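# Remove the 3-D printer's build plate onto the table

## Task

Lift the thin magnetic build plate off the printer's heated bed and place it flat on the table the printer sits on, with the same face up, outside the printer and away from its door. The printer itself must stay where it is. Other items next to and behind the printer must stay close to where they were and keep their orientation. Anything that stays in place only because the robot holds it does not count. At the end, release everything and move the grippers away.

## Robot and tools

Robot: two arms, left_arm and right_arm, each with six joints plus a parallel gripper. Now and then an outside force may briefly pull on a held part or shove a loose object. A reference image of the scene (a printer card page) can be viewed with show_instructions.

Frame: the state line gives each gripper's end_effector_position (metres) and end_effector_quat_wxyz in one shared world frame. The origin sits on the table top midway between the arms. +z is up, +x reaches out over the table, and left_arm is mounted on the +y side. The arm names do not match left or right in a picture. Reported hand positions can be somewhat wrong, more so when the arm is stretched far. The gripper's fingers point along its own +z and close along its own y. The reported point lies between the finger pads, roughly 1 cm short of the tips.

execute_actions takes "actions", a list holding at most one item, and an optional "pictures" boolean (images come by default). An empty list only reports the state. A wait item is {"steps": N}, N up to 300; it sends nothing and returns once N control steps (1/30 s each) have gone by since the previous result, reply time included. A move item is {"rows": [...], "steps": N}, N from 1 to 15 (default 15). Each row drives one control step; if there are fewer rows than steps, the final row repeats. A rejected call moves nothing.

Row layout: one list of 14 numbers covering both arms, each in [-1, 1], always all 14 even if one arm stays still. Order: left_arm waist, shoulder, elbow, wrist pitch, wrist yaw, wrist roll, gripper opening; then the same seven for right_arm.

Joint numbers are offsets, not poses. They are measured from the joint angles in the latest result that printed them; before any such result in the scene, and for later calls within the same reply, from the arm's position when the action begins. They are not cumulative row to row. Scale: 1.0 equals 1.264 rad waist, 1.32 shoulder, 1.276 elbow, 1.83 wrist pitch, 1.686 wrist yaw, 2.022 wrist roll. Stated joint ranges (rad): waist -2.880..2.880, shoulder 0.000..3.142, elbow 0.000..3.019, wrist pitch -1.693..1.571, wrist yaw -1.571..1.571, wrist roll -2.094..2.094. A request more than 0.019 rad outward beyond a limit gets the call refused; the true limit may differ by up to 0.019 rad either way, and requests beyond it are clipped there, sometimes followed by "joint sent to its limit" (possibly about an earlier action still running). Missing that line does not prove more travel exists.

Gripper opening is absolute, not an offset: +1 fully open, -1 closed. Between the extremes the fingers go to where grip_measured would read the value you give. To hold something, command below grip_measured: about 0.03 lower grips firmly, less lower grips gently. Each gripper's reading may be off by up to about 1 mm, constant per scene. Pad force tops out near 50-62 N; very thin parts (under about 2 mm, like the build plate) get less grip, and first contact can spike.

Motion limits: each step's joint target stays within a lead of the measured angle (0.264 waist, 0.32 shoulder, 0.276 elbow, 0.33 wrist pitch, 0.186 wrist yaw, 0.522 wrist roll, rad), and targets that would move a gripper over 70 mm are scaled back, so big offsets take several actions. Sending zeros is not a wait: it pulls the arm back to the reference angles, and arms may sag under gravity. To hold an arm steady, send in the first call of a reply the offset back to the desired angles, then zeros in later calls, increasing the aim if a joint keeps falling short. Between commands the arms keep heading to the last target until motion nearly stops or a step is HELD.

Result lines: Joint positions and Joint velocities list, per arm, the six joints (rad, rad/s) then the finger-pad gap (m, m/s; 0.094 when fully open). grip_measured is the opening on the command scale. HELD marks steps where your row was partly or wholly not sent. "joint command not followed" means a clearance check altered or blocked joint targets on some steps; the rest of the row still ran. Joint torques are raw drive outputs with per-arm offset, scale and noise; friction can mimic or hide loads. MOTOR HOT appears from 85 °C; at 100 °C an OVER-TEMPERATURE FAULT drops that arm until it cools, so avoid long heavy holds.

Cameras: cam_high and cam_low (504x504, fixed) and cam_left_wrist and cam_right_wrist (616x616 fisheye). Calibration lines give K, distortion and T_world_to_cam; fixed cameras may be off by a couple of degrees and millimetres. zoom_image takes "camera" (one of those four names) and "region" [x0, y0, x1, y1] in that camera's pixels, origin top-left, at most 504x504, and returns a closer look at the latest image.

finished_scene takes "scene", the number of the current scene; it ends that scene irreversibly and reports success. Replying without any tool call ends everything.

Avoid: knocking or placing anything off the table, moving the printer, tipping nearby items, arms colliding or pressing on each other, dropping or slamming the plate, hard pushes. Release the plate and pull both grippers clear before finishing.

Each tool is called as a command line: name --argument value for each argument, lists and objects as JSON in quotes; but a table of rows of numbers goes row by row, as --pt "numbers of a row", without its own name.

Reference images:

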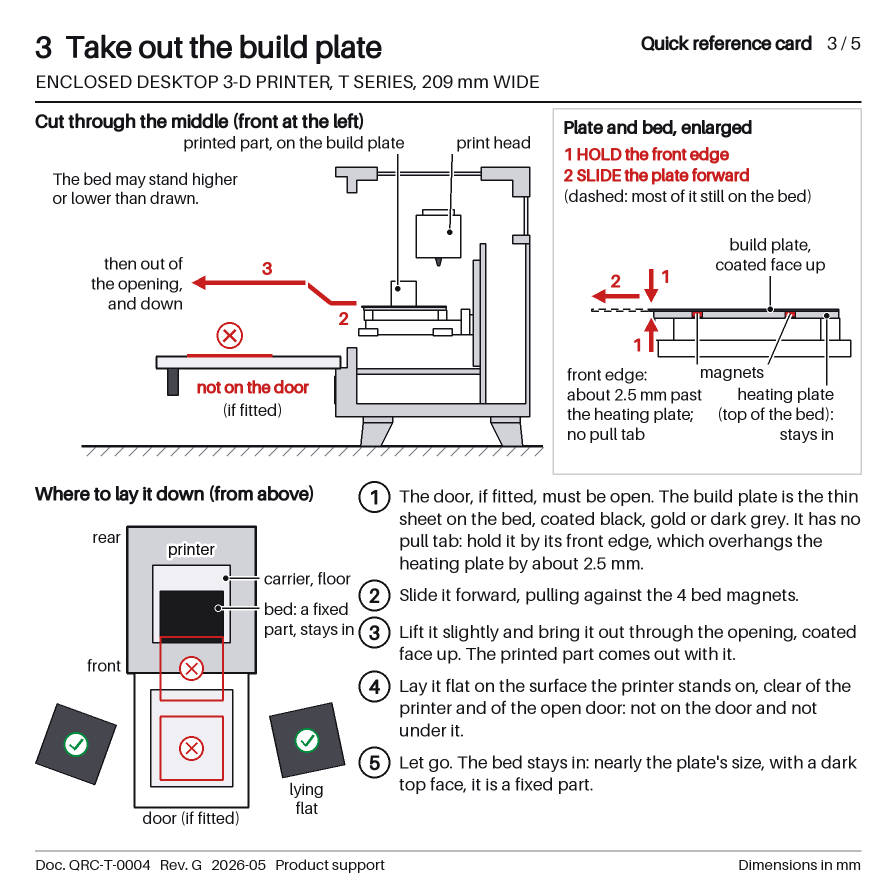

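## Session

execute_actions --actions '[]'

Scene clock: 0.00 s of 4100.00 s.
left_arm: end_effector_position=(+0.5137, +0.2969, +0.5084) grip_measured=+1.000 end_effector_quat_wxyz=(+0.716, +0.007, +0.698, -0.003) | right_arm: end_effector_position=(+0.5168, -0.3079, +0.4935) grip_measured=+1.000 end_effector_quat_wxyz=(+0.707, +0.004, +0.707, -0.006)
Joint positions: left_arm=[-0.001  1.032  1.064 -0.007  0.013  0.005  0.094] | right_arm=[-0.014  1.04   1.046 -0.006  0.001 -0.003  0.094]
Joint velocities: left_arm=[-0.005 -0.005 -0.017  0.002  0.007 -0.007  0.   ] | right_arm=[-0.005  0.005 -0.002  0.007  0.037 -0.007  0.   ]
Joint torques (N m, as the arm reports them, + toward a larger angle): no reading
Motor temperatures (°C, as the motors report them): left_arm=[27 24 23 26 27 24] | right_arm=[25 25 27 25 25 25]

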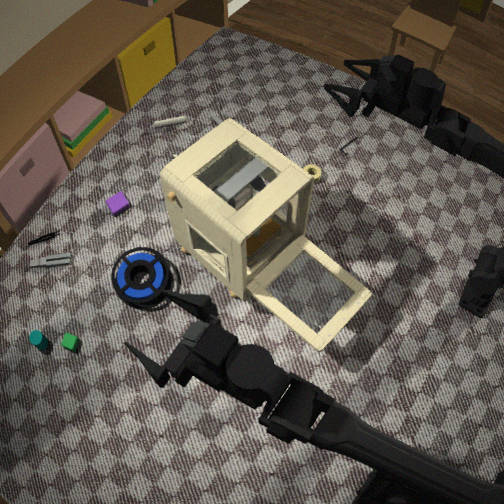

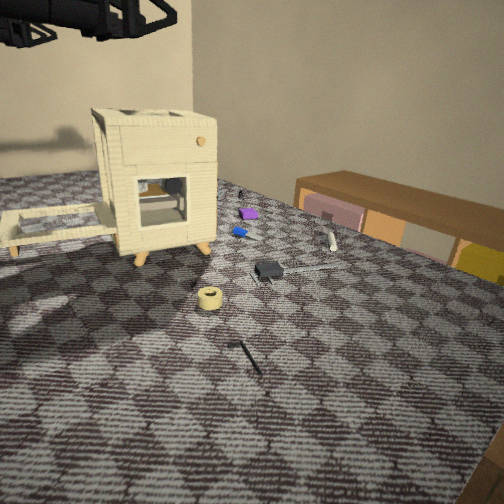

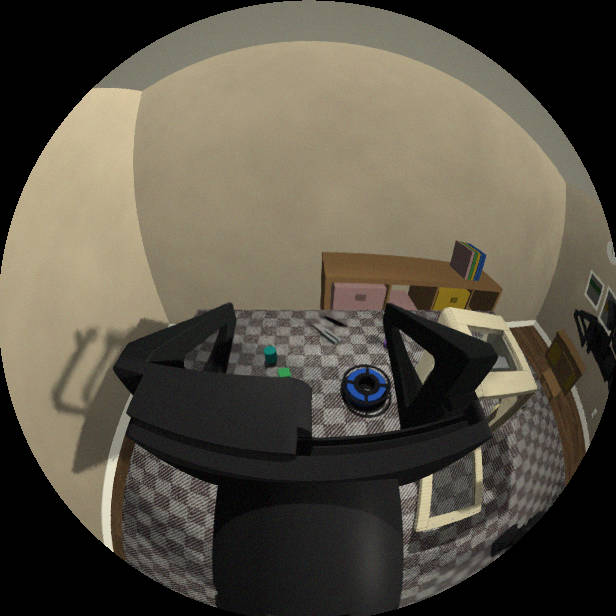

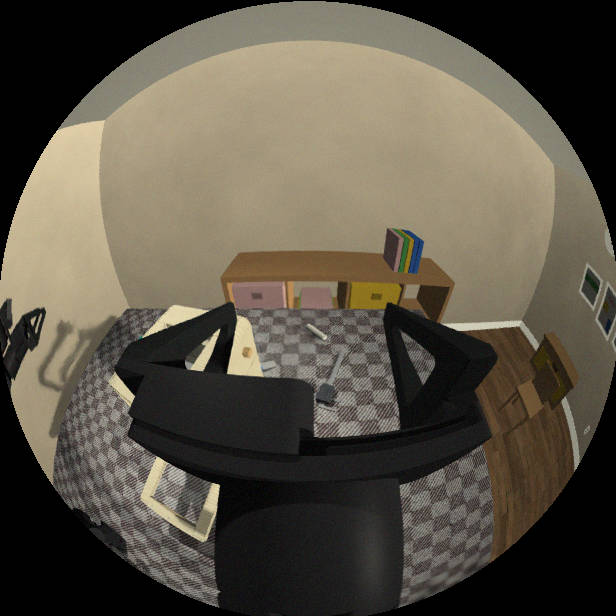

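zoom_image --camera "cam_high" --region '[150, 110, 390, 350]'

zoom_image --camera "cam_low" --region '[0, 80, 240, 280]'

Region (150, 110, 390, 350) of cam_high's 504x504 image, scaled by 2.100, with more detail than that image has.

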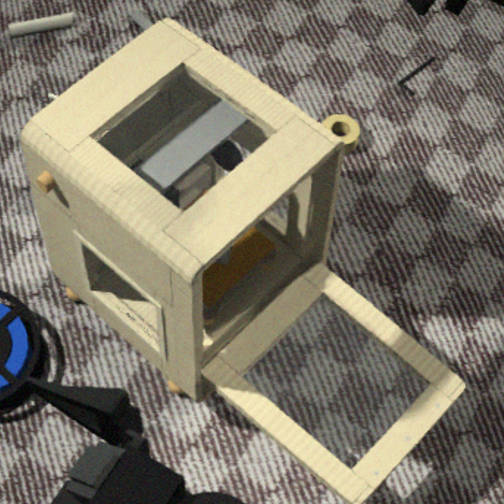

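Region (0, 80, 240, 280) of cam_low's 504x504 image, scaled by 2.100, with more detail than that image has.

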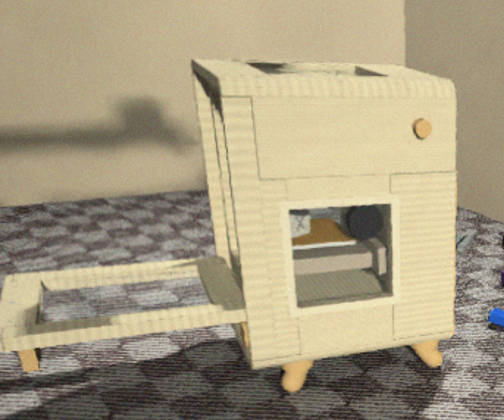

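execute_actions --actions '[{"rows":[[-0.2,-0.3,0,0,0,0,1,-0.2,0,0,-0.25,0.0,0,1]]}]' --pictures false

execute_actions --actions '[{"rows":[[0,0,-0.4,0,0,0,0,0,0,0,0,0.25,0,1]]}]' --pictures false

execute_actions --actions '[{"steps":15}]'

Scene clock: 11.10 s of 4100.00 s.
left_arm: end_effector_position=(+0.3217, +0.2172, +0.6592) grip_measured=+1.000 end_effector_quat_wxyz=(+0.828, +0.073, +0.546, -0.103) | right_arm: end_effector_position=(+0.4716, -0.4340, +0.3825) grip_measured=+1.000 end_effector_quat_wxyz=(+0.526, +0.115, +0.839, -0.075)
Joint positions: left_arm=[-0.245  0.631  1.046 -0.011  0.012  0.005  0.094] | right_arm=[-0.275  1.035  1.032 -0.448  0.002 -0.003  0.094]
Joint velocities: left_arm=[-0.161 -0.816 -0.012 -0.012  0.081 -0.037  0.   ] | right_arm=[ 0.132  0.005 -0.007 -0.012 -0.051  0.051  0.   ]
Joint torques (N m, as the arm reports them, + toward a larger angle): left_arm=[-2.09  3.39  9.9   1.67  0.02  0.03] | right_arm=[ 0.06 -6.92 10.12  0.62  0.11 -0.09]
Motor temperatures (°C, as the motors report them): left_arm=[27 25 27 27 27 24] | right_arm=[25 26 32 25 25 25]
Steps of this call (steps 1 to 90: nothing new was sent; then 7.60 s passed at rest; steps 91 to 105: all 15 steps of this action). Readings (joint positions):
91: left_arm=[-0.006 1.027 1.063 -0.007 0.011 0.005] | right_arm=[-0.024 1.040 1.046 -0.035 -0.004 -0.003]
92: left_arm=[-0.018 1.017 1.058 -0.008 0.011 0.005] | right_arm=[-0.047 1.036 1.048 -0.091 -0.005 -0.003]
94: left_arm=[-0.058 0.980 1.049 -0.010 0.011 0.005] | right_arm=[-0.123 1.035 1.047 -0.220 -0.005 -0.003]
98: left_arm=[-0.145 0.871 1.046 -0.011 0.011 0.005] | right_arm=[-0.277 1.035 1.037 -0.420 0.001 -0.003]
105: the state above

Scene clock: 11.60 s of 4100.00 s.
left_arm: end_effector_position=(+0.3683, +0.2048, +0.3605) grip_measured=+0.002 end_effector_quat_wxyz=(+0.673, +0.096, +0.728, -0.086) | right_arm: end_effector_position=(+0.4398, -0.4970, +0.3885) grip_measured=+1.000 end_effector_quat_wxyz=(+0.490, +0.222, +0.806, -0.247)
Joint positions: left_arm=[-0.246  0.624  0.553 -0.008  0.012  0.005  0.047] | right_arm=[-0.274  1.035  1.031 -0.448  0.419 -0.003  0.094]
Joint velocities: left_arm=[-0.005  0.396 -0.847 -0.208 -0.022 -0.022 -0.001] | right_arm=[-0.024 -0.005 -0.002 -0.022 -0.007 -0.066  0.   ]
Joint torques (N m, as the arm reports them, + toward a larger angle): left_arm=[-2.06 -3.92 11.83  2.12 -0.04  0.03] | right_arm=[ 0.03 -6.56  9.22  1.08  0.48 -0.07]
Motor temperatures (°C, as the motors report them): left_arm=[27 25 27 27 27 24] | right_arm=[25 26 32 25 25 25]
Steps of this call (steps 1 to 15: all 15 steps of this action). Readings (joint positions):
1: left_arm=[-0.246 0.607 1.035 -0.006 0.012 0.005] | right_arm=[-0.268 1.035 1.032 -0.448 0.086 -0.003]
2: left_arm=[-0.246 0.581 1.014 0.002 0.012 0.005] | right_arm=[-0.265 1.035 1.032 -0.448 0.186 -0.003]
4: left_arm=[-0.246 0.549 0.952 0.003 0.012 0.005] | right_arm=[-0.267 1.035 1.032 -0.448 0.362 -0.003]
8: left_arm=[-0.246 0.551 0.815 0.003 0.012 0.005] | right_arm=[-0.274 1.035 1.031 -0.448 0.419 -0.003]
15: the state above

Scene clock: 12.10 s of 4100.00 s.
left_arm: end_effector_position=(+0.3676, +0.2050, +0.3228) grip_measured=+0.002 end_effector_quat_wxyz=(+0.646, +0.099, +0.753, -0.083) | right_arm: end_effector_position=(+0.4398, -0.4970, +0.3885) grip_measured=+1.000 end_effector_quat_wxyz=(+0.490, +0.222, +0.806, -0.247)
Joint positions: left_arm=[-0.246  0.637  0.506 -0.022  0.012  0.005  0.047] | right_arm=[-0.274  1.035  1.031 -0.448  0.419 -0.003  0.094]
Joint velocities: left_arm=[-0.015 -0.015 -0.007  0.007  0.066  0.007 -0.001] | right_arm=[-0.005 -0.005  0.007 -0.002  0.007  0.051  0.   ]
Joint torques (N m, as the arm reports them, + toward a larger angle): left_arm=[-2.12 -3.18 11.38  2.2  -0.05  0.04] | right_arm=[ 0.14 -6.29  9.24  1.09  0.48 -0.07]
Motor temperatures (°C, as the motors report them): left_arm=[27 25 27 27 27 24] | right_arm=[25 26 32 25 25 25]
Steps of this call (steps 1 to 15: the robot went on to your last target). Readings (joint positions):
1: left_arm=[-0.246 0.636 0.529 -0.014 0.012 0.005] | right_arm=[-0.274 1.035 1.031 -0.448 0.419 -0.003]
2: left_arm=[-0.246 0.647 0.514 -0.019 0.012 0.005] | right_arm=[-0.274 1.035 1.031 -0.448 0.419 -0.003]
4: left_arm=[-0.246 0.655 0.506 -0.022 0.012 0.005] | right_arm=[-0.274 1.035 1.031 -0.448 0.419 -0.003]
8: left_arm=[-0.246 0.643 0.506 -0.022 0.012 0.005] | right_arm=[-0.274 1.035 1.031 -0.448 0.419 -0.003]
15: the state above
camera_calibration (this result's frames):
cam_left_wrist: T_world_to_cam=[[-0.236427, -0.971602, -0.00954273, 0.288103], [-0.669993, 0.170131, -0.72261, 0.451258], [0.703713, -0.164451, -0.69119, 0.122913], [0, 0, 0, 1]] pos_world=[0.283959, 0.223362, 0.413789]
cam_right_wrist: T_world_to_cam=[[-0.603701, -0.781173, 0.159107, -0.184445], [-0.73562, 0.468932, -0.488841, 0.747656], [0.307259, -0.412156, -0.857741, 0.115214], [0, 0, 0, 1]] pos_world=[0.403241, -0.447197, 0.493655]

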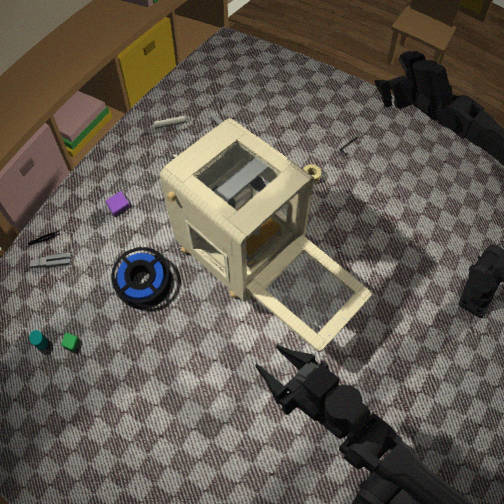

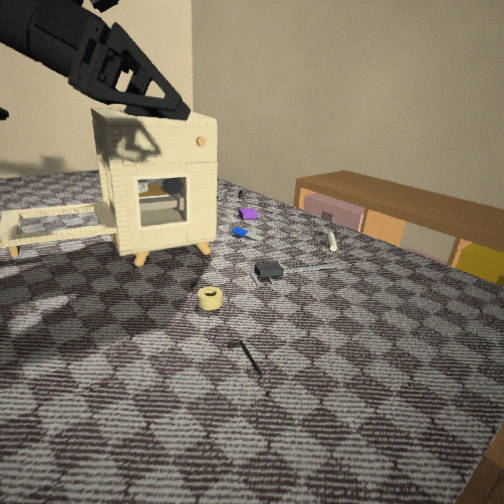

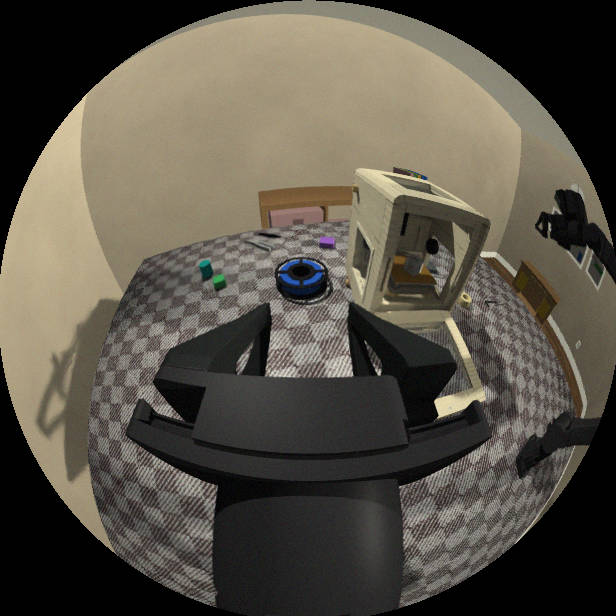

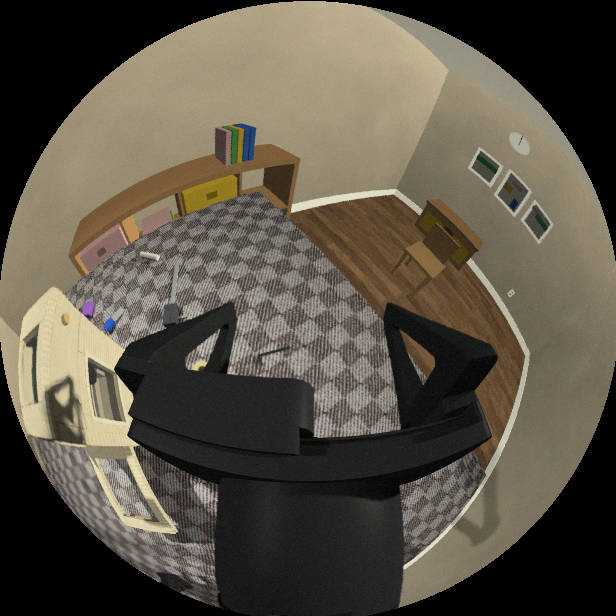

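execute_actions --actions '[{"rows":[[-0.503,0.15,0.03,0.12,-0.2,0,0.5,0,0,0,0,0,0,1]]}]' --pictures false

execute_actions --actions '[{"steps":15}]' --pictures false

execute_actions --actions '[{"rows":[[0,0.497,0.05,0.394,-0.2,0,0.5,0,0,0,0,0,0,1]]}]' --pictures false

execute_actions --actions '[{"steps":25}]'

zoom_image --camera "cam_left_wrist" --region '[190, 130, 430, 370]'

Scene clock: 20.03 s of 4100.00 s.
left_arm: end_effector_position=(+0.3007, +0.0054, +0.2980) grip_measured=+0.498 end_effector_quat_wxyz=(+0.631, +0.235, +0.719, -0.169) | right_arm: end_effector_position=(+0.4398, -0.4970, +0.3885) grip_measured=+1.000 end_effector_quat_wxyz=(+0.490, +0.222, +0.806, -0.247)
Joint positions: left_arm=[-0.903  0.847  0.514  0.179 -0.321  0.005  0.07 ] | right_arm=[-0.274  1.035  1.031 -0.448  0.419 -0.003  0.094]
Joint velocities: left_arm=[ 0.103 -0.063  0.012  0.012 -0.037  0.022 -0.001] | right_arm=[-0.005  0.005  0.002  0.012 -0.051 -0.022  0.   ]
Joint torques (N m, as the arm reports them, + toward a larger angle): left_arm=[-1.33 -5.93 10.96  2.48 -0.2   0.04] | right_arm=[ 0.26 -6.56  9.16  1.08  0.3  -0.08]
Motor temperatures (°C, as the motors report them): left_arm=[27 25 28 27 27 24] | right_arm=[25 26 33 25 25 25]
Steps of this call (steps 1 to 15: the robot went on to your last target; steps 16 to 90: nothing new was sent; then 4.43 s passed at rest; steps 91 to 105: all 15 steps of this action). Readings (joint positions):
91: left_arm=[-0.267 0.649 0.506 0.010 -0.068 0.005] | right_arm=[-0.274 1.035 1.031 -0.448 0.419 -0.003]
92: left_arm=[-0.316 0.679 0.507 0.064 -0.161 0.005] | right_arm=[-0.274 1.035 1.031 -0.448 0.419 -0.003]
94: left_arm=[-0.453 0.756 0.514 0.137 -0.284 0.005] | right_arm=[-0.274 1.035 1.031 -0.448 0.419 -0.003]
98: left_arm=[-0.744 0.852 0.514 0.161 -0.318 0.005] | right_arm=[-0.274 1.035 1.031 -0.448 0.419 -0.003]
105: the state above

Scene clock: 20.53 s of 4100.00 s.
left_arm: end_effector_position=(+0.3033, +0.0089, +0.2995) grip_measured=+0.498 end_effector_quat_wxyz=(+0.634, +0.231, +0.719, -0.167) | right_arm: end_effector_position=(+0.4398, -0.4970, +0.3885) grip_measured=+1.000 end_effector_quat_wxyz=(+0.490, +0.222, +0.806, -0.247)
Joint positions: left_arm=[-0.894  0.844  0.514  0.18  -0.322  0.005  0.07 ] | right_arm=[-0.274  1.035  1.031 -0.448  0.419 -0.003  0.094]
Joint velocities: left_arm=[ 0.005 -0.005  0.007  0.002  0.037 -0.066  0.   ] | right_arm=[-0.005  0.005  0.012 -0.012 -0.037  0.037  0.   ]
Joint torques (N m, as the arm reports them, + toward a larger angle): left_arm=[-1.77 -5.8  10.99  2.39 -0.19  0.04] | right_arm=[ 0.23 -6.53  9.13  1.07  0.3  -0.07]
Motor temperatures (°C, as the motors report them): left_arm=[27 25 28 27 27 24] | right_arm=[25 26 33 25 25 25]
Steps of this call (steps 1 to 15: the robot went on to your last target). Readings (joint positions):
1: left_arm=[-0.899 0.846 0.514 0.180 -0.322 0.005] | right_arm=[-0.274 1.035 1.031 -0.448 0.419 -0.003]
2: left_arm=[-0.896 0.845 0.514 0.180 -0.322 0.005] | right_arm=[-0.274 1.035 1.031 -0.448 0.419 -0.003]
4: left_arm=[-0.894 0.844 0.514 0.180 -0.322 0.005] | right_arm=[-0.274 1.035 1.031 -0.448 0.419 -0.003]
8: left_arm=[-0.894 0.844 0.514 0.180 -0.322 0.005] | right_arm=[-0.274 1.035 1.031 -0.448 0.419 -0.003]
15: the state above
All arms were judged still, so your last target was given up. Only a new action makes them travel on or press farther. Fingers that are still opening or closing keep moving.

Scene clock: 21.03 s of 4100.00 s.
left_arm: end_effector_position=(+0.3956, -0.0275, +0.1737) grip_measured=+0.499 end_effector_quat_wxyz=(+0.676, +0.108, +0.726, -0.061) | right_arm: end_effector_position=(+0.4398, -0.4970, +0.3885) grip_measured=+1.000 end_effector_quat_wxyz=(+0.490, +0.222, +0.806, -0.247)
Joint positions: left_arm=[-0.896  1.543  0.568  0.877 -0.656 -0.003  0.07 ] | right_arm=[-0.274  1.035  1.031 -0.448  0.419 -0.003  0.094]
Joint velocities: left_arm=[ 0.015 -0.425 -0.012  0.095 -0.007 -0.022  0.001] | right_arm=[-0.005 -0.005 -0.002  0.002 -0.037  0.051  0.   ]
Joint torques (N m, as the arm reports them, + toward a larger angle): left_arm=[ -2.26 -14.12   6.5    2.29  -0.22   0.1 ] | right_arm=[ 0.22 -6.56  9.14  1.1   0.3  -0.08]
Motor temperatures (°C, as the motors report them): left_arm=[27 25 28 27 27 24] | right_arm=[25 26 33 25 25 25]
Steps of this call (steps 1 to 15: all 15 steps of this action). Readings (joint positions):
1: left_arm=[-0.896 0.868 0.514 0.241 -0.407 0.005] | right_arm=[-0.274 1.035 1.031 -0.448 0.419 -0.003]
2: left_arm=[-0.897 0.928 0.520 0.355 -0.512 0.005] | right_arm=[-0.274 1.035 1.031 -0.448 0.419 -0.003]
4: left_arm=[-0.896 1.104 0.553 0.579 -0.633 0.005] | right_arm=[-0.274 1.035 1.031 -0.448 0.419 -0.003]
8: left_arm=[-0.896 1.454 0.580 0.834 -0.651 0.005] | right_arm=[-0.274 1.035 1.031 -0.448 0.419 -0.003]
15: the state above

Scene clock: 21.87 s of 4100.00 s.
left_arm: end_effector_position=(+0.3943, -0.0258, +0.1961) grip_measured=+0.499 end_effector_quat_wxyz=(+0.690, +0.095, +0.714, -0.074) | right_arm: end_effector_position=(+0.4398, -0.4970, +0.3885) grip_measured=+1.000 end_effector_quat_wxyz=(+0.490, +0.222, +0.806, -0.247)
Joint positions: left_arm=[-0.896  1.502  0.568  0.888 -0.656 -0.003  0.07 ] | right_arm=[-0.274  1.035  1.031 -0.448  0.419 -0.003  0.094]
Joint velocities: left_arm=[-0.005 -0.015 -0.017 -0.007 -0.081 -0.037 -0.   ] | right_arm=[-0.005 -0.015 -0.002  0.007  0.037 -0.022  0.   ]
Joint torques (N m, as the arm reports them, + toward a larger angle): left_arm=[ -2.07 -12.23   6.79   2.19  -0.19   0.09] | right_arm=[ 0.16 -6.54  9.16  1.08  0.3  -0.07]
Motor temperatures (°C, as the motors report them): left_arm=[27 25 28 27 27 24] | right_arm=[25 26 33 25 25 25]
Steps of this call (steps 1 to 25: the robot went on to your last target). Readings (joint positions):
1: left_arm=[-0.896 1.530 0.568 0.880 -0.656 -0.003] | right_arm=[-0.274 1.035 1.031 -0.448 0.419 -0.003]
2: left_arm=[-0.896 1.518 0.568 0.883 -0.656 -0.003] | right_arm=[-0.274 1.035 1.031 -0.448 0.419 -0.003]
4: left_arm=[-0.896 1.504 0.568 0.887 -0.656 -0.003] | right_arm=[-0.274 1.035 1.031 -0.448 0.419 -0.003]
8: left_arm=[-0.896 1.502 0.568 0.888 -0.656 -0.003] | right_arm=[-0.274 1.035 1.031 -0.448 0.419 -0.003]
25: the state above
camera_calibration (this result's frames):
cam_left_wrist: T_world_to_cam=[[-0.217684, -0.9756, -0.0286128, 0.0652555], [-0.582605, 0.153404, -0.798147, 0.396782], [0.783062, -0.157074, -0.601783, -0.0699882], [0, 0, 0, 1]] pos_world=[0.300177, -0.00819811, 0.27644]
cam_right_wrist: T_world_to_cam=[[-0.603701, -0.781173, 0.159107, -0.184445], [-0.73562, 0.468932, -0.488841, 0.747656], [0.307259, -0.412156, -0.857741, 0.115214], [0, 0, 0, 1]] pos_world=[0.403241, -0.447197, 0.493655]

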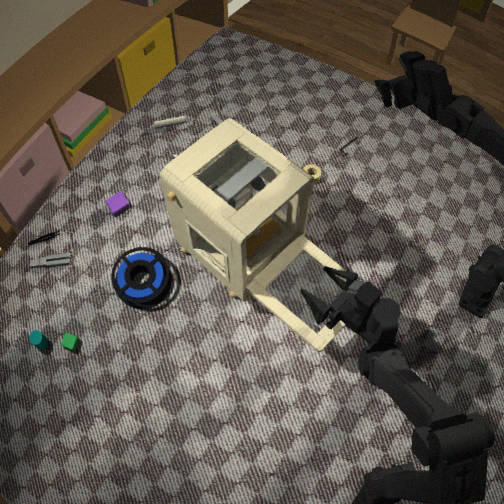

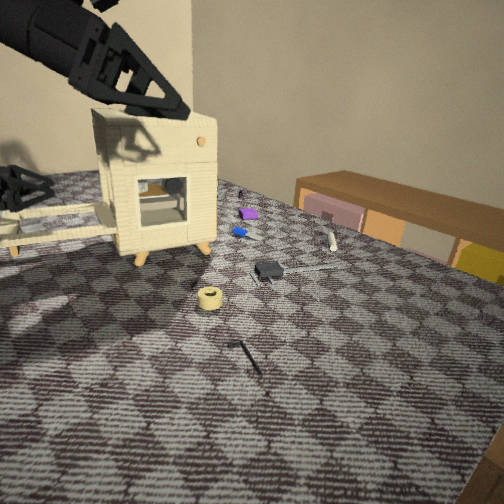

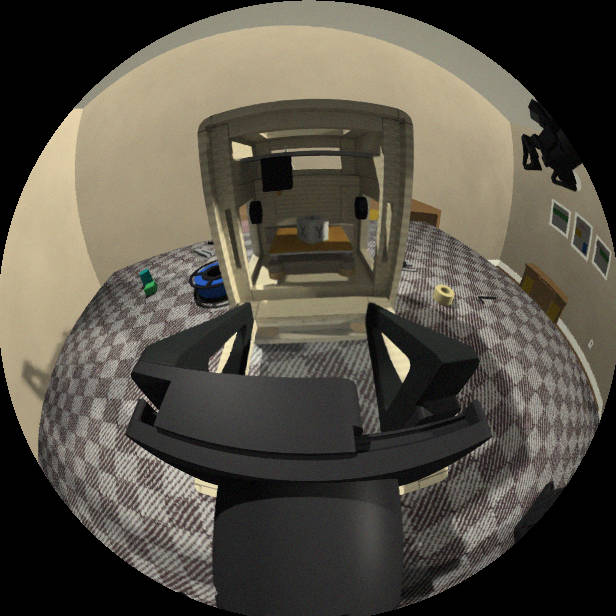

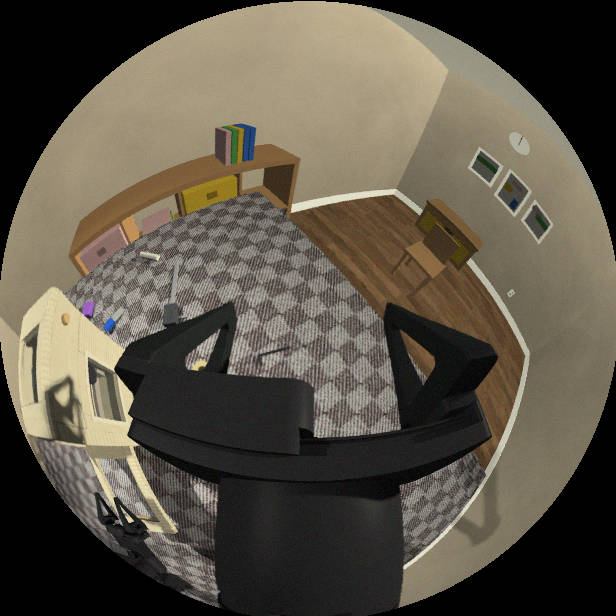

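Region (190, 130, 430, 370) of cam_left_wrist's 616x616 image, scaled by 2.100, with more detail than that image has.

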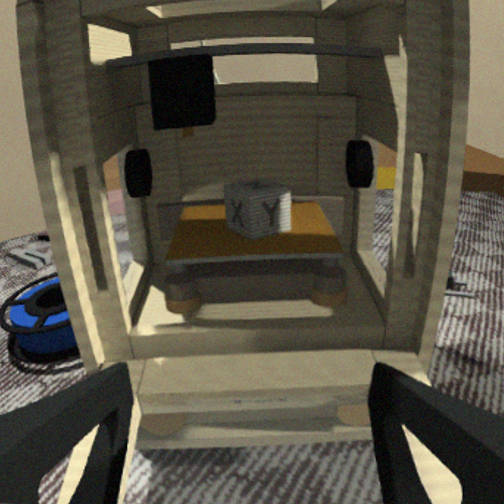

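execute_actions --actions '[{"rows":[[0.01,0.012,0.02,0.007,0.006,0,0.4,0,0,0,0,0,0,1],[0.02,0.024,0.037,0.007,0.013,0,0.4,0,0,0,0,0,0,1],[0.03,0.036,0.053,0.007,0.02,0,0.4,0,0,0,0,0,0,1],[0.04,0.048,0.07,0.007,0.026,0,0.4,0,0,0,0,0,0,1],[0.05,0.06,0.086,0.007,0.032,0,0.4,0,0,0,0,0,0,1],[0.06,0.072,0.102,0.007,0.039,0,0.4,0,0,0,0,0,0,1],[0.07,0.084,0.118,0.007,0.045,0,0.4,0,0,0,0,0,0,1],[0.08,0.096,0.135,0.007,0.052,0,0.4,0,0,0,0,0,0,1],[0.087,0.104,0.146,0.007,0.056,0,0.4,0,0,0,0,0,0,1],[0.093,0.112,0.156,0.007,0.06,0,0.4,0,0,0,0,0,0,1],[0.097,0.116,0.163,0.007,0.063,0,0.4,0,0,0,0,0,0,1],[0.1,0.12,0.168,0.007,0.065,0,0.4,0,0,0,0,0,0,1]]}]' --pictures false

execute_actions --actions '[{"steps":12}]'

zoom_image --camera "cam_left_wrist" --region '[190, 160, 430, 400]'

Scene clock: 30.03 s of 4100.00 s.
left_arm: end_effector_position=(+0.4761, -0.0383, +0.1918) grip_measured=+0.402 end_effector_quat_wxyz=(+0.695, +0.083, +0.711, -0.073) | right_arm: end_effector_position=(+0.4398, -0.4970, +0.3885) grip_measured=+1.000 end_effector_quat_wxyz=(+0.490, +0.222, +0.806, -0.247)
Joint positions: left_arm=[-0.772  1.663  0.746  0.888 -0.551 -0.003  0.066] | right_arm=[-0.274  1.035  1.031 -0.448  0.419 -0.003  0.094]
Joint velocities: left_arm=[ 0.044 -0.024 -0.002 -0.007  0.095 -0.037 -0.   ] | right_arm=[-0.005 -0.005  0.002 -0.007 -0.022 -0.095  0.   ]
Joint torques (N m, as the arm reports them, + toward a larger angle): left_arm=[ -2.64 -15.43   8.79   2.24   0.08   0.03] | right_arm=[ 0.25 -6.56  9.16  1.09  0.3  -0.07]
Motor temperatures (°C, as the motors report them): left_arm=[27 25 27 27 27 24] | right_arm=[25 26 34 25 25 25]
Steps of this call (steps 1 to 15: the robot went on to your last target; steps 16 to 90: nothing new was sent; then 4.67 s passed at rest; steps 91 to 105: all 15 steps of this action). Readings (joint positions):
91: left_arm=[-0.896 1.502 0.568 0.888 -0.654 -0.003] | right_arm=[-0.274 1.035 1.031 -0.448 0.419 -0.003]
92: left_arm=[-0.895 1.504 0.568 0.888 -0.646 -0.003] | right_arm=[-0.274 1.035 1.031 -0.448 0.419 -0.003]
94: left_arm=[-0.887 1.519 0.578 0.888 -0.625 -0.003] | right_arm=[-0.274 1.035 1.031 -0.448 0.419 -0.003]
98: left_arm=[-0.839 1.589 0.652 0.888 -0.581 -0.003] | right_arm=[-0.274 1.035 1.031 -0.448 0.419 -0.003]
105: the state above

Scene clock: 30.43 s of 4100.00 s.
left_arm: end_effector_position=(+0.4763, -0.0381, +0.1918) grip_measured=+0.402 end_effector_quat_wxyz=(+0.695, +0.083, +0.711, -0.073) | right_arm: end_effector_position=(+0.4398, -0.4970, +0.3885) grip_measured=+1.000 end_effector_quat_wxyz=(+0.490, +0.222, +0.806, -0.247)
Joint positions: left_arm=[-0.771  1.663  0.746  0.888 -0.55  -0.003  0.066] | right_arm=[-0.274  1.035  1.031 -0.448  0.419 -0.003  0.094]
Joint velocities: left_arm=[-0.015 -0.015 -0.002  0.007 -0.007  0.007 -0.003] | right_arm=[-0.005 -0.005 -0.002 -0.007  0.007  0.022  0.   ]
Joint torques (N m, as the arm reports them, + toward a larger angle): left_arm=[ -2.18 -15.45   8.75   2.21   0.04   0.04] | right_arm=[ 0.21 -6.48  9.15  1.07  0.3  -0.07]
Motor temperatures (°C, as the motors report them): left_arm=[27 25 27 27 27 24] | right_arm=[25 26 34 25 25 25]
Steps of this call (steps 1 to 12: the robot went on to your last target). Readings (joint positions):
1: left_arm=[-0.771 1.663 0.746 0.888 -0.551 -0.003] | right_arm=[-0.274 1.035 1.031 -0.448 0.419 -0.003]
2: left_arm=[-0.771 1.663 0.746 0.888 -0.550 -0.003] | right_arm=[-0.274 1.035 1.031 -0.448 0.419 -0.003]
4: left_arm=[-0.771 1.663 0.746 0.888 -0.550 -0.003] | right_arm=[-0.274 1.035 1.031 -0.448 0.419 -0.003]
8: left_arm=[-0.771 1.663 0.746 0.888 -0.550 -0.003] | right_arm=[-0.274 1.035 1.031 -0.448 0.419 -0.003]
12: the state above
camera_calibration (this result's frames):
cam_left_wrist: T_world_to_cam=[[-0.19915, -0.979848, -0.0153837, 0.0593842], [-0.578382, 0.130197, -0.805309, 0.44142], [0.791084, -0.15148, -0.592655, -0.144091], [0, 0, 0, 1]] pos_world=[0.381124, -0.0211112, 0.270997]
cam_right_wrist: T_world_to_cam=[[-0.603701, -0.781173, 0.159107, -0.184445], [-0.73562, 0.468932, -0.488841, 0.747656], [0.307259, -0.412156, -0.857741, 0.115214], [0, 0, 0, 1]] pos_world=[0.403241, -0.447197, 0.493655]

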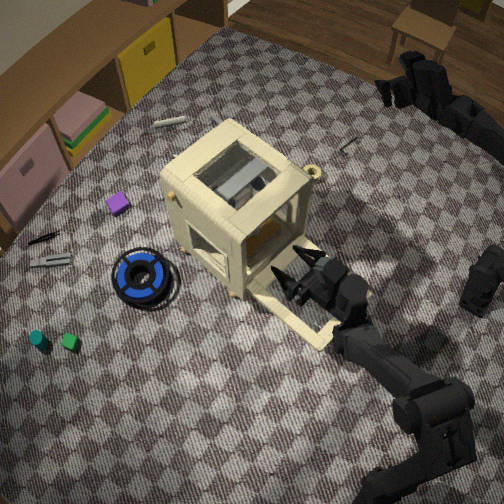

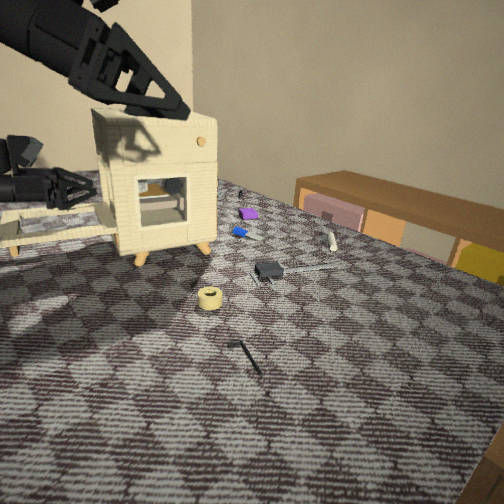

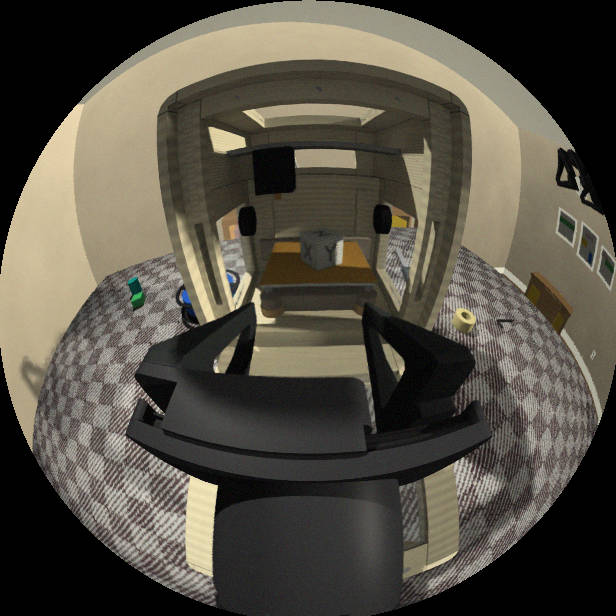

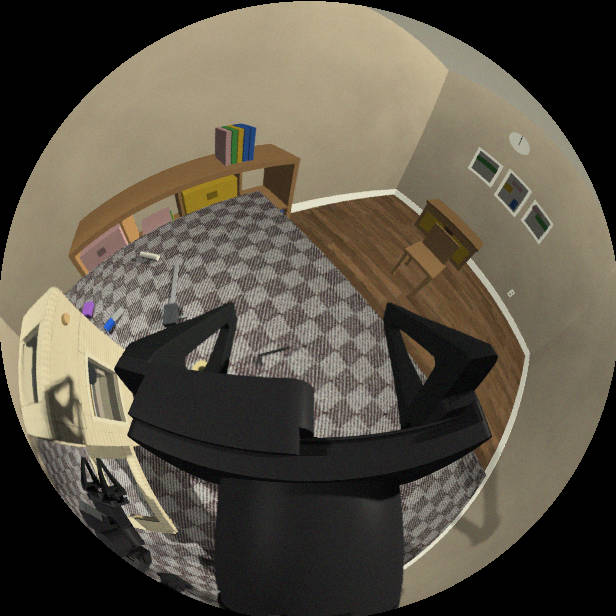

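Region (190, 160, 430, 400) of cam_left_wrist's 616x616 image, scaled by 2.100, with more detail than that image has.

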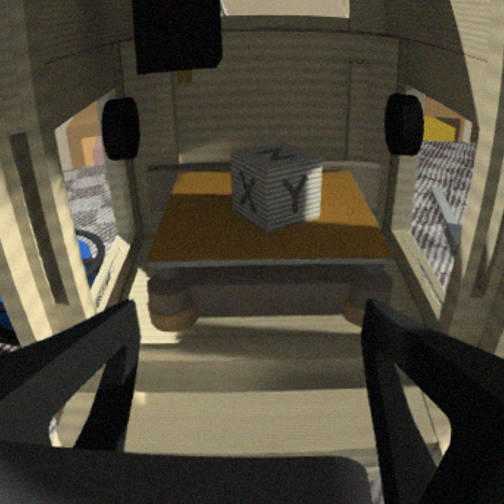

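execute_actions --actions '[{"rows":[[0.007,-0.01,0.04,0,0.01,0,0.3,0,0,0,0,0,0,1],[0.014,-0.015,0.055,0,0.02,0,0.3,0,0,0,0,0,0,1],[0.021,-0.02,0.07,-0.02,0.03,0.01,0.3,0,0,0,0,0,0,1],[0.028,-0.025,0.085,-0.04,0.04,0.01,0.3,0,0,0,0,0,0,1],[0.035,-0.03,0.1,-0.06,0.05,0.02,0.3,0,0,0,0,0,0,1],[0.042,-0.035,0.115,-0.08,0.06,0.02,0.3,0,0,0,0,0,0,1],[0.049,-0.035,0.13,-0.1,0.07,0.03,0.3,0,0,0,0,0,0,1],[0.056,-0.035,0.14,-0.12,0.08,0.035,0.3,0,0,0,0,0,0,1],[0.062,-0.035,0.15,-0.14,0.09,0.035,0.3,0,0,0,0,0,0,1],[0.066,-0.035,0.156,-0.16,0.1,0.035,0.3,0,0,0,0,0,0,1],[0.07,-0.035,0.162,-0.18,0.11,0.035,0.3,0,0,0,0,0,0,1],[0.07,-0.035,0.162,-0.2,0.118,0.035,0.3,0,0,0,0,0,0,1],[0.07,-0.035,0.162,-0.218,0.123,0.035,0.3,0,0,0,0,0,0,1]]}]' --pictures false

execute_actions --actions '[{"steps":12}]'

Scene clock: 38.60 s of 4100.00 s.
left_arm: end_effector_position=(+0.5265, -0.0550, +0.2139) grip_measured=+0.302 end_effector_quat_wxyz=(+0.640, +0.167, +0.747, -0.071) | right_arm: end_effector_position=(+0.4398, -0.4970, +0.3885) grip_measured=+1.000 end_effector_quat_wxyz=(+0.490, +0.222, +0.806, -0.247)
Joint positions: left_arm=[-0.685  1.624  0.918  0.522 -0.349  0.046  0.061] | right_arm=[-0.274  1.035  1.031 -0.448  0.419 -0.003  0.094]
Joint velocities: left_arm=[ 0.034 -0.024  0.002 -0.418  0.022  0.066 -0.001] | right_arm=[ 0.005 -0.015 -0.007 -0.012 -0.037 -0.051  0.   ]
Joint torques (N m, as the arm reports them, + toward a larger angle): left_arm=[ -2.33 -17.03   9.91   1.53   0.1    0.16] | right_arm=[ 0.27 -6.61  9.15  1.09  0.3  -0.07]
Motor temperatures (°C, as the motors report them): left_arm=[27 25 27 27 27 24] | right_arm=[25 26 34 25 25 25]
Steps of this call (steps 1 to 15: the robot went on to your last target; steps 16 to 90: nothing new was sent; then 4.67 s passed at rest; steps 91 to 105: all 15 steps of this action). Readings (joint positions):
91: left_arm=[-0.771 1.663 0.746 0.888 -0.544 -0.003] | right_arm=[-0.274 1.035 1.031 -0.448 0.419 -0.003]
92: left_arm=[-0.771 1.663 0.748 0.888 -0.532 -0.003] | right_arm=[-0.274 1.035 1.031 -0.448 0.419 -0.003]
94: left_arm=[-0.767 1.662 0.765 0.863 -0.500 -0.002] | right_arm=[-0.274 1.035 1.031 -0.448 0.419 -0.003]
98: left_arm=[-0.739 1.653 0.841 0.739 -0.432 0.020] | right_arm=[-0.274 1.035 1.031 -0.448 0.419 -0.003]
105: the state above

Scene clock: 39.00 s of 4100.00 s.
left_arm: end_effector_position=(+0.5256, -0.0542, +0.2074) grip_measured=+0.302 end_effector_quat_wxyz=(+0.630, +0.175, +0.754, -0.065) | right_arm: end_effector_position=(+0.4398, -0.4970, +0.3885) grip_measured=+1.000 end_effector_quat_wxyz=(+0.490, +0.222, +0.806, -0.247)
Joint positions: left_arm=[-0.684  1.624  0.918  0.494 -0.346  0.052  0.061] | right_arm=[-0.274  1.035  1.031 -0.448  0.419 -0.003  0.094]
Joint velocities: left_arm=[-0.015 -0.015  0.007 -0.002  0.007 -0.066  0.001] | right_arm=[-0.005  0.005 -0.002 -0.012 -0.022 -0.022  0.   ]
Joint torques (N m, as the arm reports them, + toward a larger angle): left_arm=[ -2.24 -17.19   9.91   1.5    0.01   0.16] | right_arm=[ 0.21 -6.53  9.15  1.1   0.3  -0.07]
Motor temperatures (°C, as the motors report them): left_arm=[27 25 27 27 27 24] | right_arm=[25 26 34 25 25 25]
Steps of this call (steps 1 to 12: the robot went on to your last target). Readings (joint positions):
1: left_arm=[-0.684 1.624 0.918 0.511 -0.348 0.047] | right_arm=[-0.274 1.035 1.031 -0.448 0.419 -0.003]
2: left_arm=[-0.684 1.624 0.918 0.502 -0.347 0.049] | right_arm=[-0.274 1.035 1.031 -0.448 0.419 -0.003]
4: left_arm=[-0.684 1.624 0.918 0.496 -0.346 0.050] | right_arm=[-0.274 1.035 1.031 -0.448 0.419 -0.003]
8: left_arm=[-0.684 1.624 0.918 0.494 -0.346 0.052] | right_arm=[-0.274 1.035 1.031 -0.448 0.419 -0.003]
12: the state above
camera_calibration (this result's frames):
cam_left_wrist: T_world_to_cam=[[-0.327271, -0.935994, -0.129654, 0.147082], [-0.653326, 0.323265, -0.684591, 0.509417], [0.682685, -0.13934, -0.717304, -0.0927894], [0, 0, 0, 1]] pos_world=[0.444297, -0.0399381, 0.301254]
cam_right_wrist: T_world_to_cam=[[-0.603701, -0.781173, 0.159107, -0.184445], [-0.73562, 0.468932, -0.488841, 0.747656], [0.307259, -0.412156, -0.857741, 0.115214], [0, 0, 0, 1]] pos_world=[0.403241, -0.447197, 0.493655]

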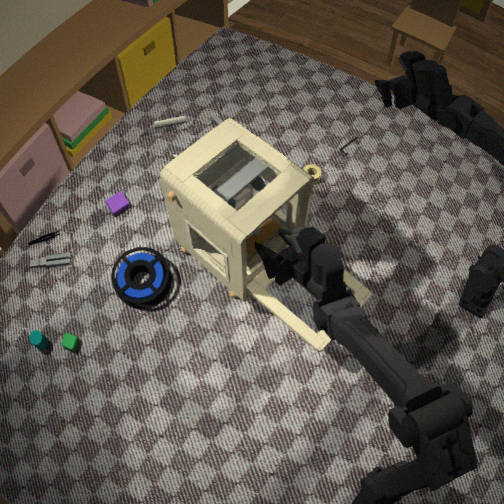

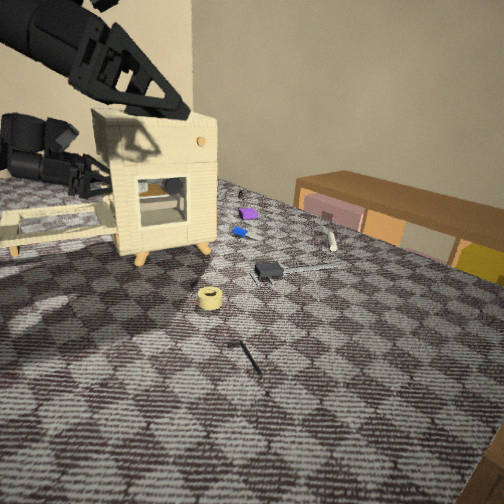

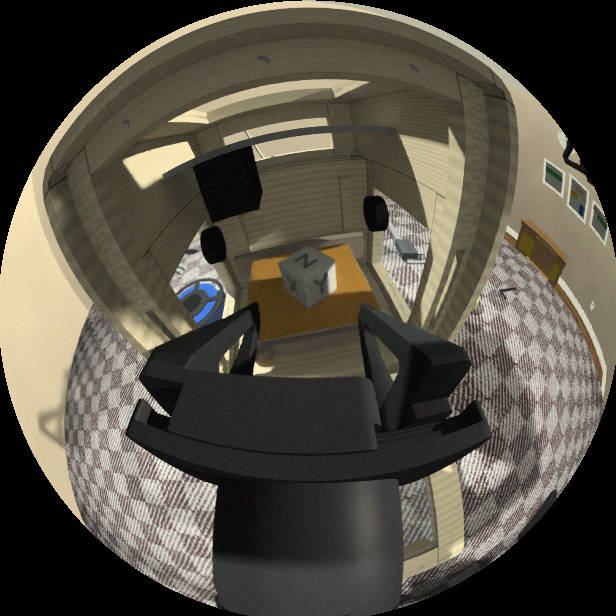

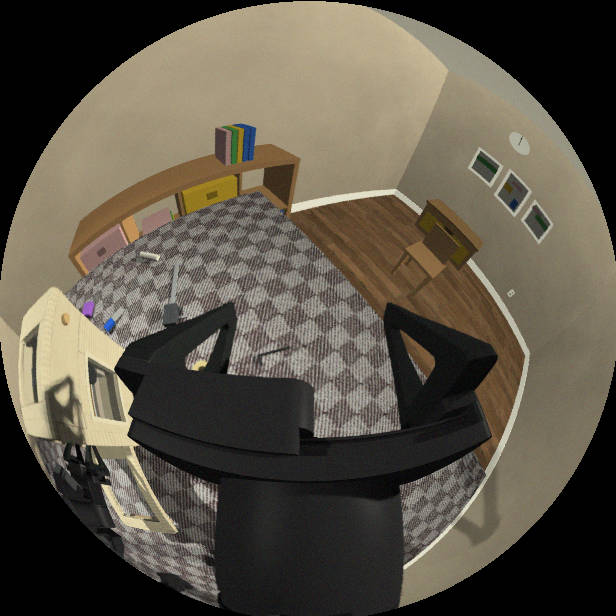

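execute_actions --actions '[{"rows":[[0,0,0.028,0,0,-0.03,0.25,0,0,0,0,0,0,1],[0,0,0.028,0,0,-0.05,0.25,0,0,0,0,0,0,1],[0,0,0.036,0,0,-0.068,0.25,0,0,0,0,0,0,1],[0.002,0.003,0.044,0,0,-0.068,0.25,0,0,0,0,0,0,1],[0.004,0.008,0.052,0,0.002,-0.068,0.25,0,0,0,0,0,0,1],[0.006,0.013,0.06,-0.003,0.004,-0.068,0.25,0,0,0,0,0,0,1],[0.008,0.019,0.068,-0.005,0.006,-0.068,0.25,0,0,0,0,0,0,1],[0.01,0.025,0.076,-0.007,0.008,-0.068,0.25,0,0,0,0,0,0,1],[0.012,0.031,0.084,-0.009,0.01,-0.068,0.25,0,0,0,0,0,0,1],[0.014,0.037,0.092,-0.011,0.012,-0.068,0.25,0,0,0,0,0,0,1],[0.017,0.043,0.1,-0.013,0.014,-0.068,0.25,0,0,0,0,0,0,1],[0.02,0.049,0.106,-0.016,0.016,-0.068,0.25,0,0,0,0,0,0,1],[0.021,0.055,0.106,-0.018,0.016,-0.068,0.25,0,0,0,0,0,0,1]]}]' --pictures false

execute_actions --actions '[{"steps":12}]'

Scene clock: 42.10 s of 4100.00 s.
left_arm: end_effector_position=(+0.5504, -0.0720, +0.2118) grip_measured=+0.252 end_effector_quat_wxyz=(+0.626, +0.134, +0.761, -0.110) | right_arm: end_effector_position=(+0.4398, -0.4970, +0.3885) grip_measured=+1.000 end_effector_quat_wxyz=(+0.490, +0.222, +0.806, -0.247)
Joint positions: left_arm=[-0.676  1.683  1.008  0.471 -0.322 -0.065  0.059] | right_arm=[-0.274  1.035  1.031 -0.448  0.419 -0.003  0.094]
Joint velocities: left_arm=[ 0.073  0.142  0.066 -0.056 -0.037 -0.051 -0.001] | right_arm=[-0.005 -0.015  0.002  0.017 -0.051  0.022  0.   ]
Joint torques (N m, as the arm reports them, + toward a larger angle): left_arm=[ -1.4  -17.2   10.59   1.38   0.02  -0.09] | right_arm=[ 0.28 -6.56  9.15  1.11  0.3  -0.08]
Motor temperatures (°C, as the motors report them): left_arm=[27 25 28 27 27 24] | right_arm=[25 26 34 25 25 25]
Steps of this call (steps 1 to 30: the robot went on to your last target; steps 31 to 78: nothing new was sent; steps 79 to 93: all 15 steps of this action). Readings (joint positions):
79: left_arm=[-0.684 1.624 0.918 0.494 -0.346 0.046] | right_arm=[-0.274 1.035 1.031 -0.448 0.419 -0.003]
80: left_arm=[-0.684 1.624 0.918 0.494 -0.346 0.032] | right_arm=[-0.274 1.035 1.031 -0.448 0.419 -0.003]
82: left_arm=[-0.684 1.624 0.918 0.494 -0.346 -0.004] | right_arm=[-0.274 1.035 1.031 -0.448 0.419 -0.003]
86: left_arm=[-0.684 1.633 0.937 0.490 -0.339 -0.043] | right_arm=[-0.274 1.035 1.031 -0.448 0.419 -0.003]
93: the state above

Scene clock: 42.50 s of 4100.00 s.
left_arm: end_effector_position=(+0.5537, -0.0685, +0.2034) grip_measured=+0.252 end_effector_quat_wxyz=(+0.620, +0.132, +0.766, -0.106) | right_arm: end_effector_position=(+0.4398, -0.4970, +0.3885) grip_measured=+1.000 end_effector_quat_wxyz=(+0.490, +0.222, +0.806, -0.247)
Joint positions: left_arm=[-0.668  1.695  1.008  0.464 -0.322 -0.07   0.059] | right_arm=[-0.274  1.035  1.031 -0.448  0.419 -0.003  0.094]
Joint velocities: left_arm=[ 0.015  0.005  0.017  0.002 -0.051  0.022  0.   ] | right_arm=[-0.005  0.005 -0.002 -0.002  0.022 -0.007  0.   ]
Joint torques (N m, as the arm reports them, + toward a larger angle): left_arm=[ -1.47 -17.65  10.76   1.52   0.01  -0.08] | right_arm=[ 0.22 -6.5   9.16  1.09  0.3  -0.07]
Motor temperatures (°C, as the motors report them): left_arm=[27 25 28 27 27 24] | right_arm=[25 26 35 25 25 25]
Steps of this call (steps 1 to 12: the robot went on to your last target). Readings (joint positions):
1: left_arm=[-0.673 1.687 1.008 0.469 -0.322 -0.066] | right_arm=[-0.274 1.035 1.031 -0.448 0.419 -0.003]
2: left_arm=[-0.671 1.690 1.008 0.468 -0.322 -0.067] | right_arm=[-0.274 1.035 1.031 -0.448 0.419 -0.003]
4: left_arm=[-0.669 1.694 1.008 0.465 -0.322 -0.068] | right_arm=[-0.274 1.035 1.031 -0.448 0.419 -0.003]
8: left_arm=[-0.668 1.695 1.008 0.464 -0.322 -0.070] | right_arm=[-0.274 1.035 1.031 -0.448 0.419 -0.003]
12: the state above
camera_calibration (this result's frames):
cam_left_wrist: T_world_to_cam=[[-0.314248, -0.949302, -0.00865288, 0.109663], [-0.692701, 0.235519, -0.681686, 0.544847], [0.649164, -0.208224, -0.731594, -0.100123], [0, 0, 0, 1]] pos_world=[0.476874, -0.0450666, 0.299114]
cam_right_wrist: T_world_to_cam=[[-0.603701, -0.781173, 0.159107, -0.184445], [-0.73562, 0.468932, -0.488841, 0.747656], [0.307259, -0.412156, -0.857741, 0.115214], [0, 0, 0, 1]] pos_world=[0.403241, -0.447197, 0.493655]

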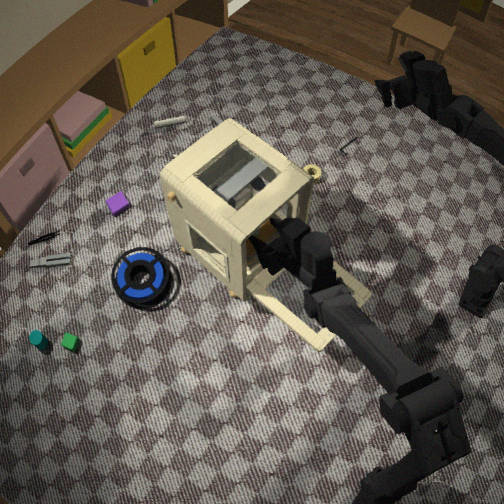

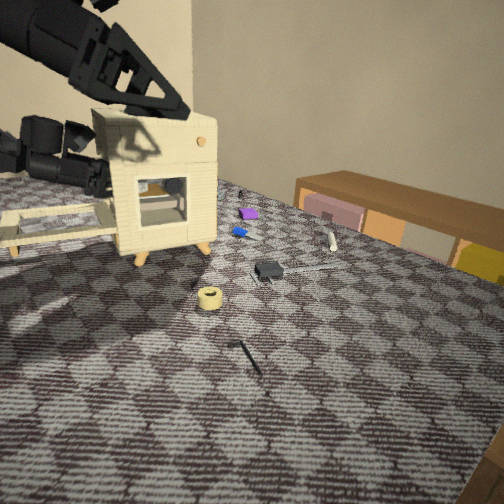

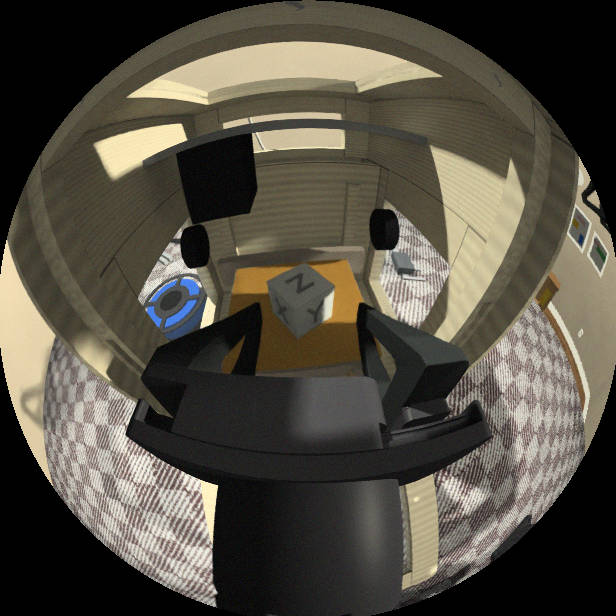

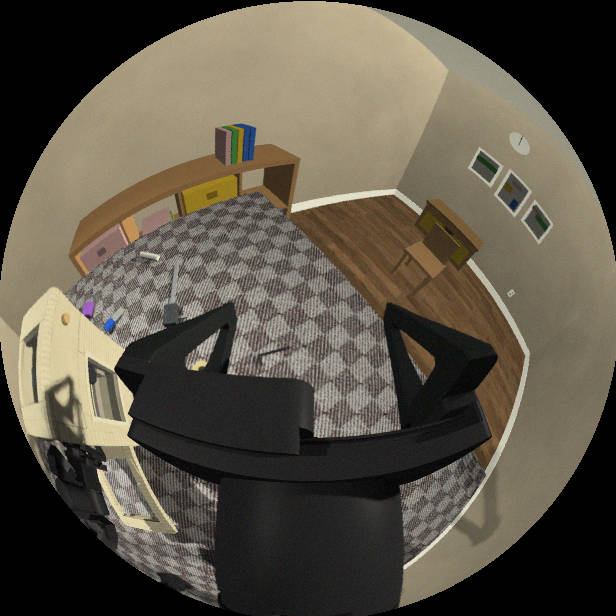

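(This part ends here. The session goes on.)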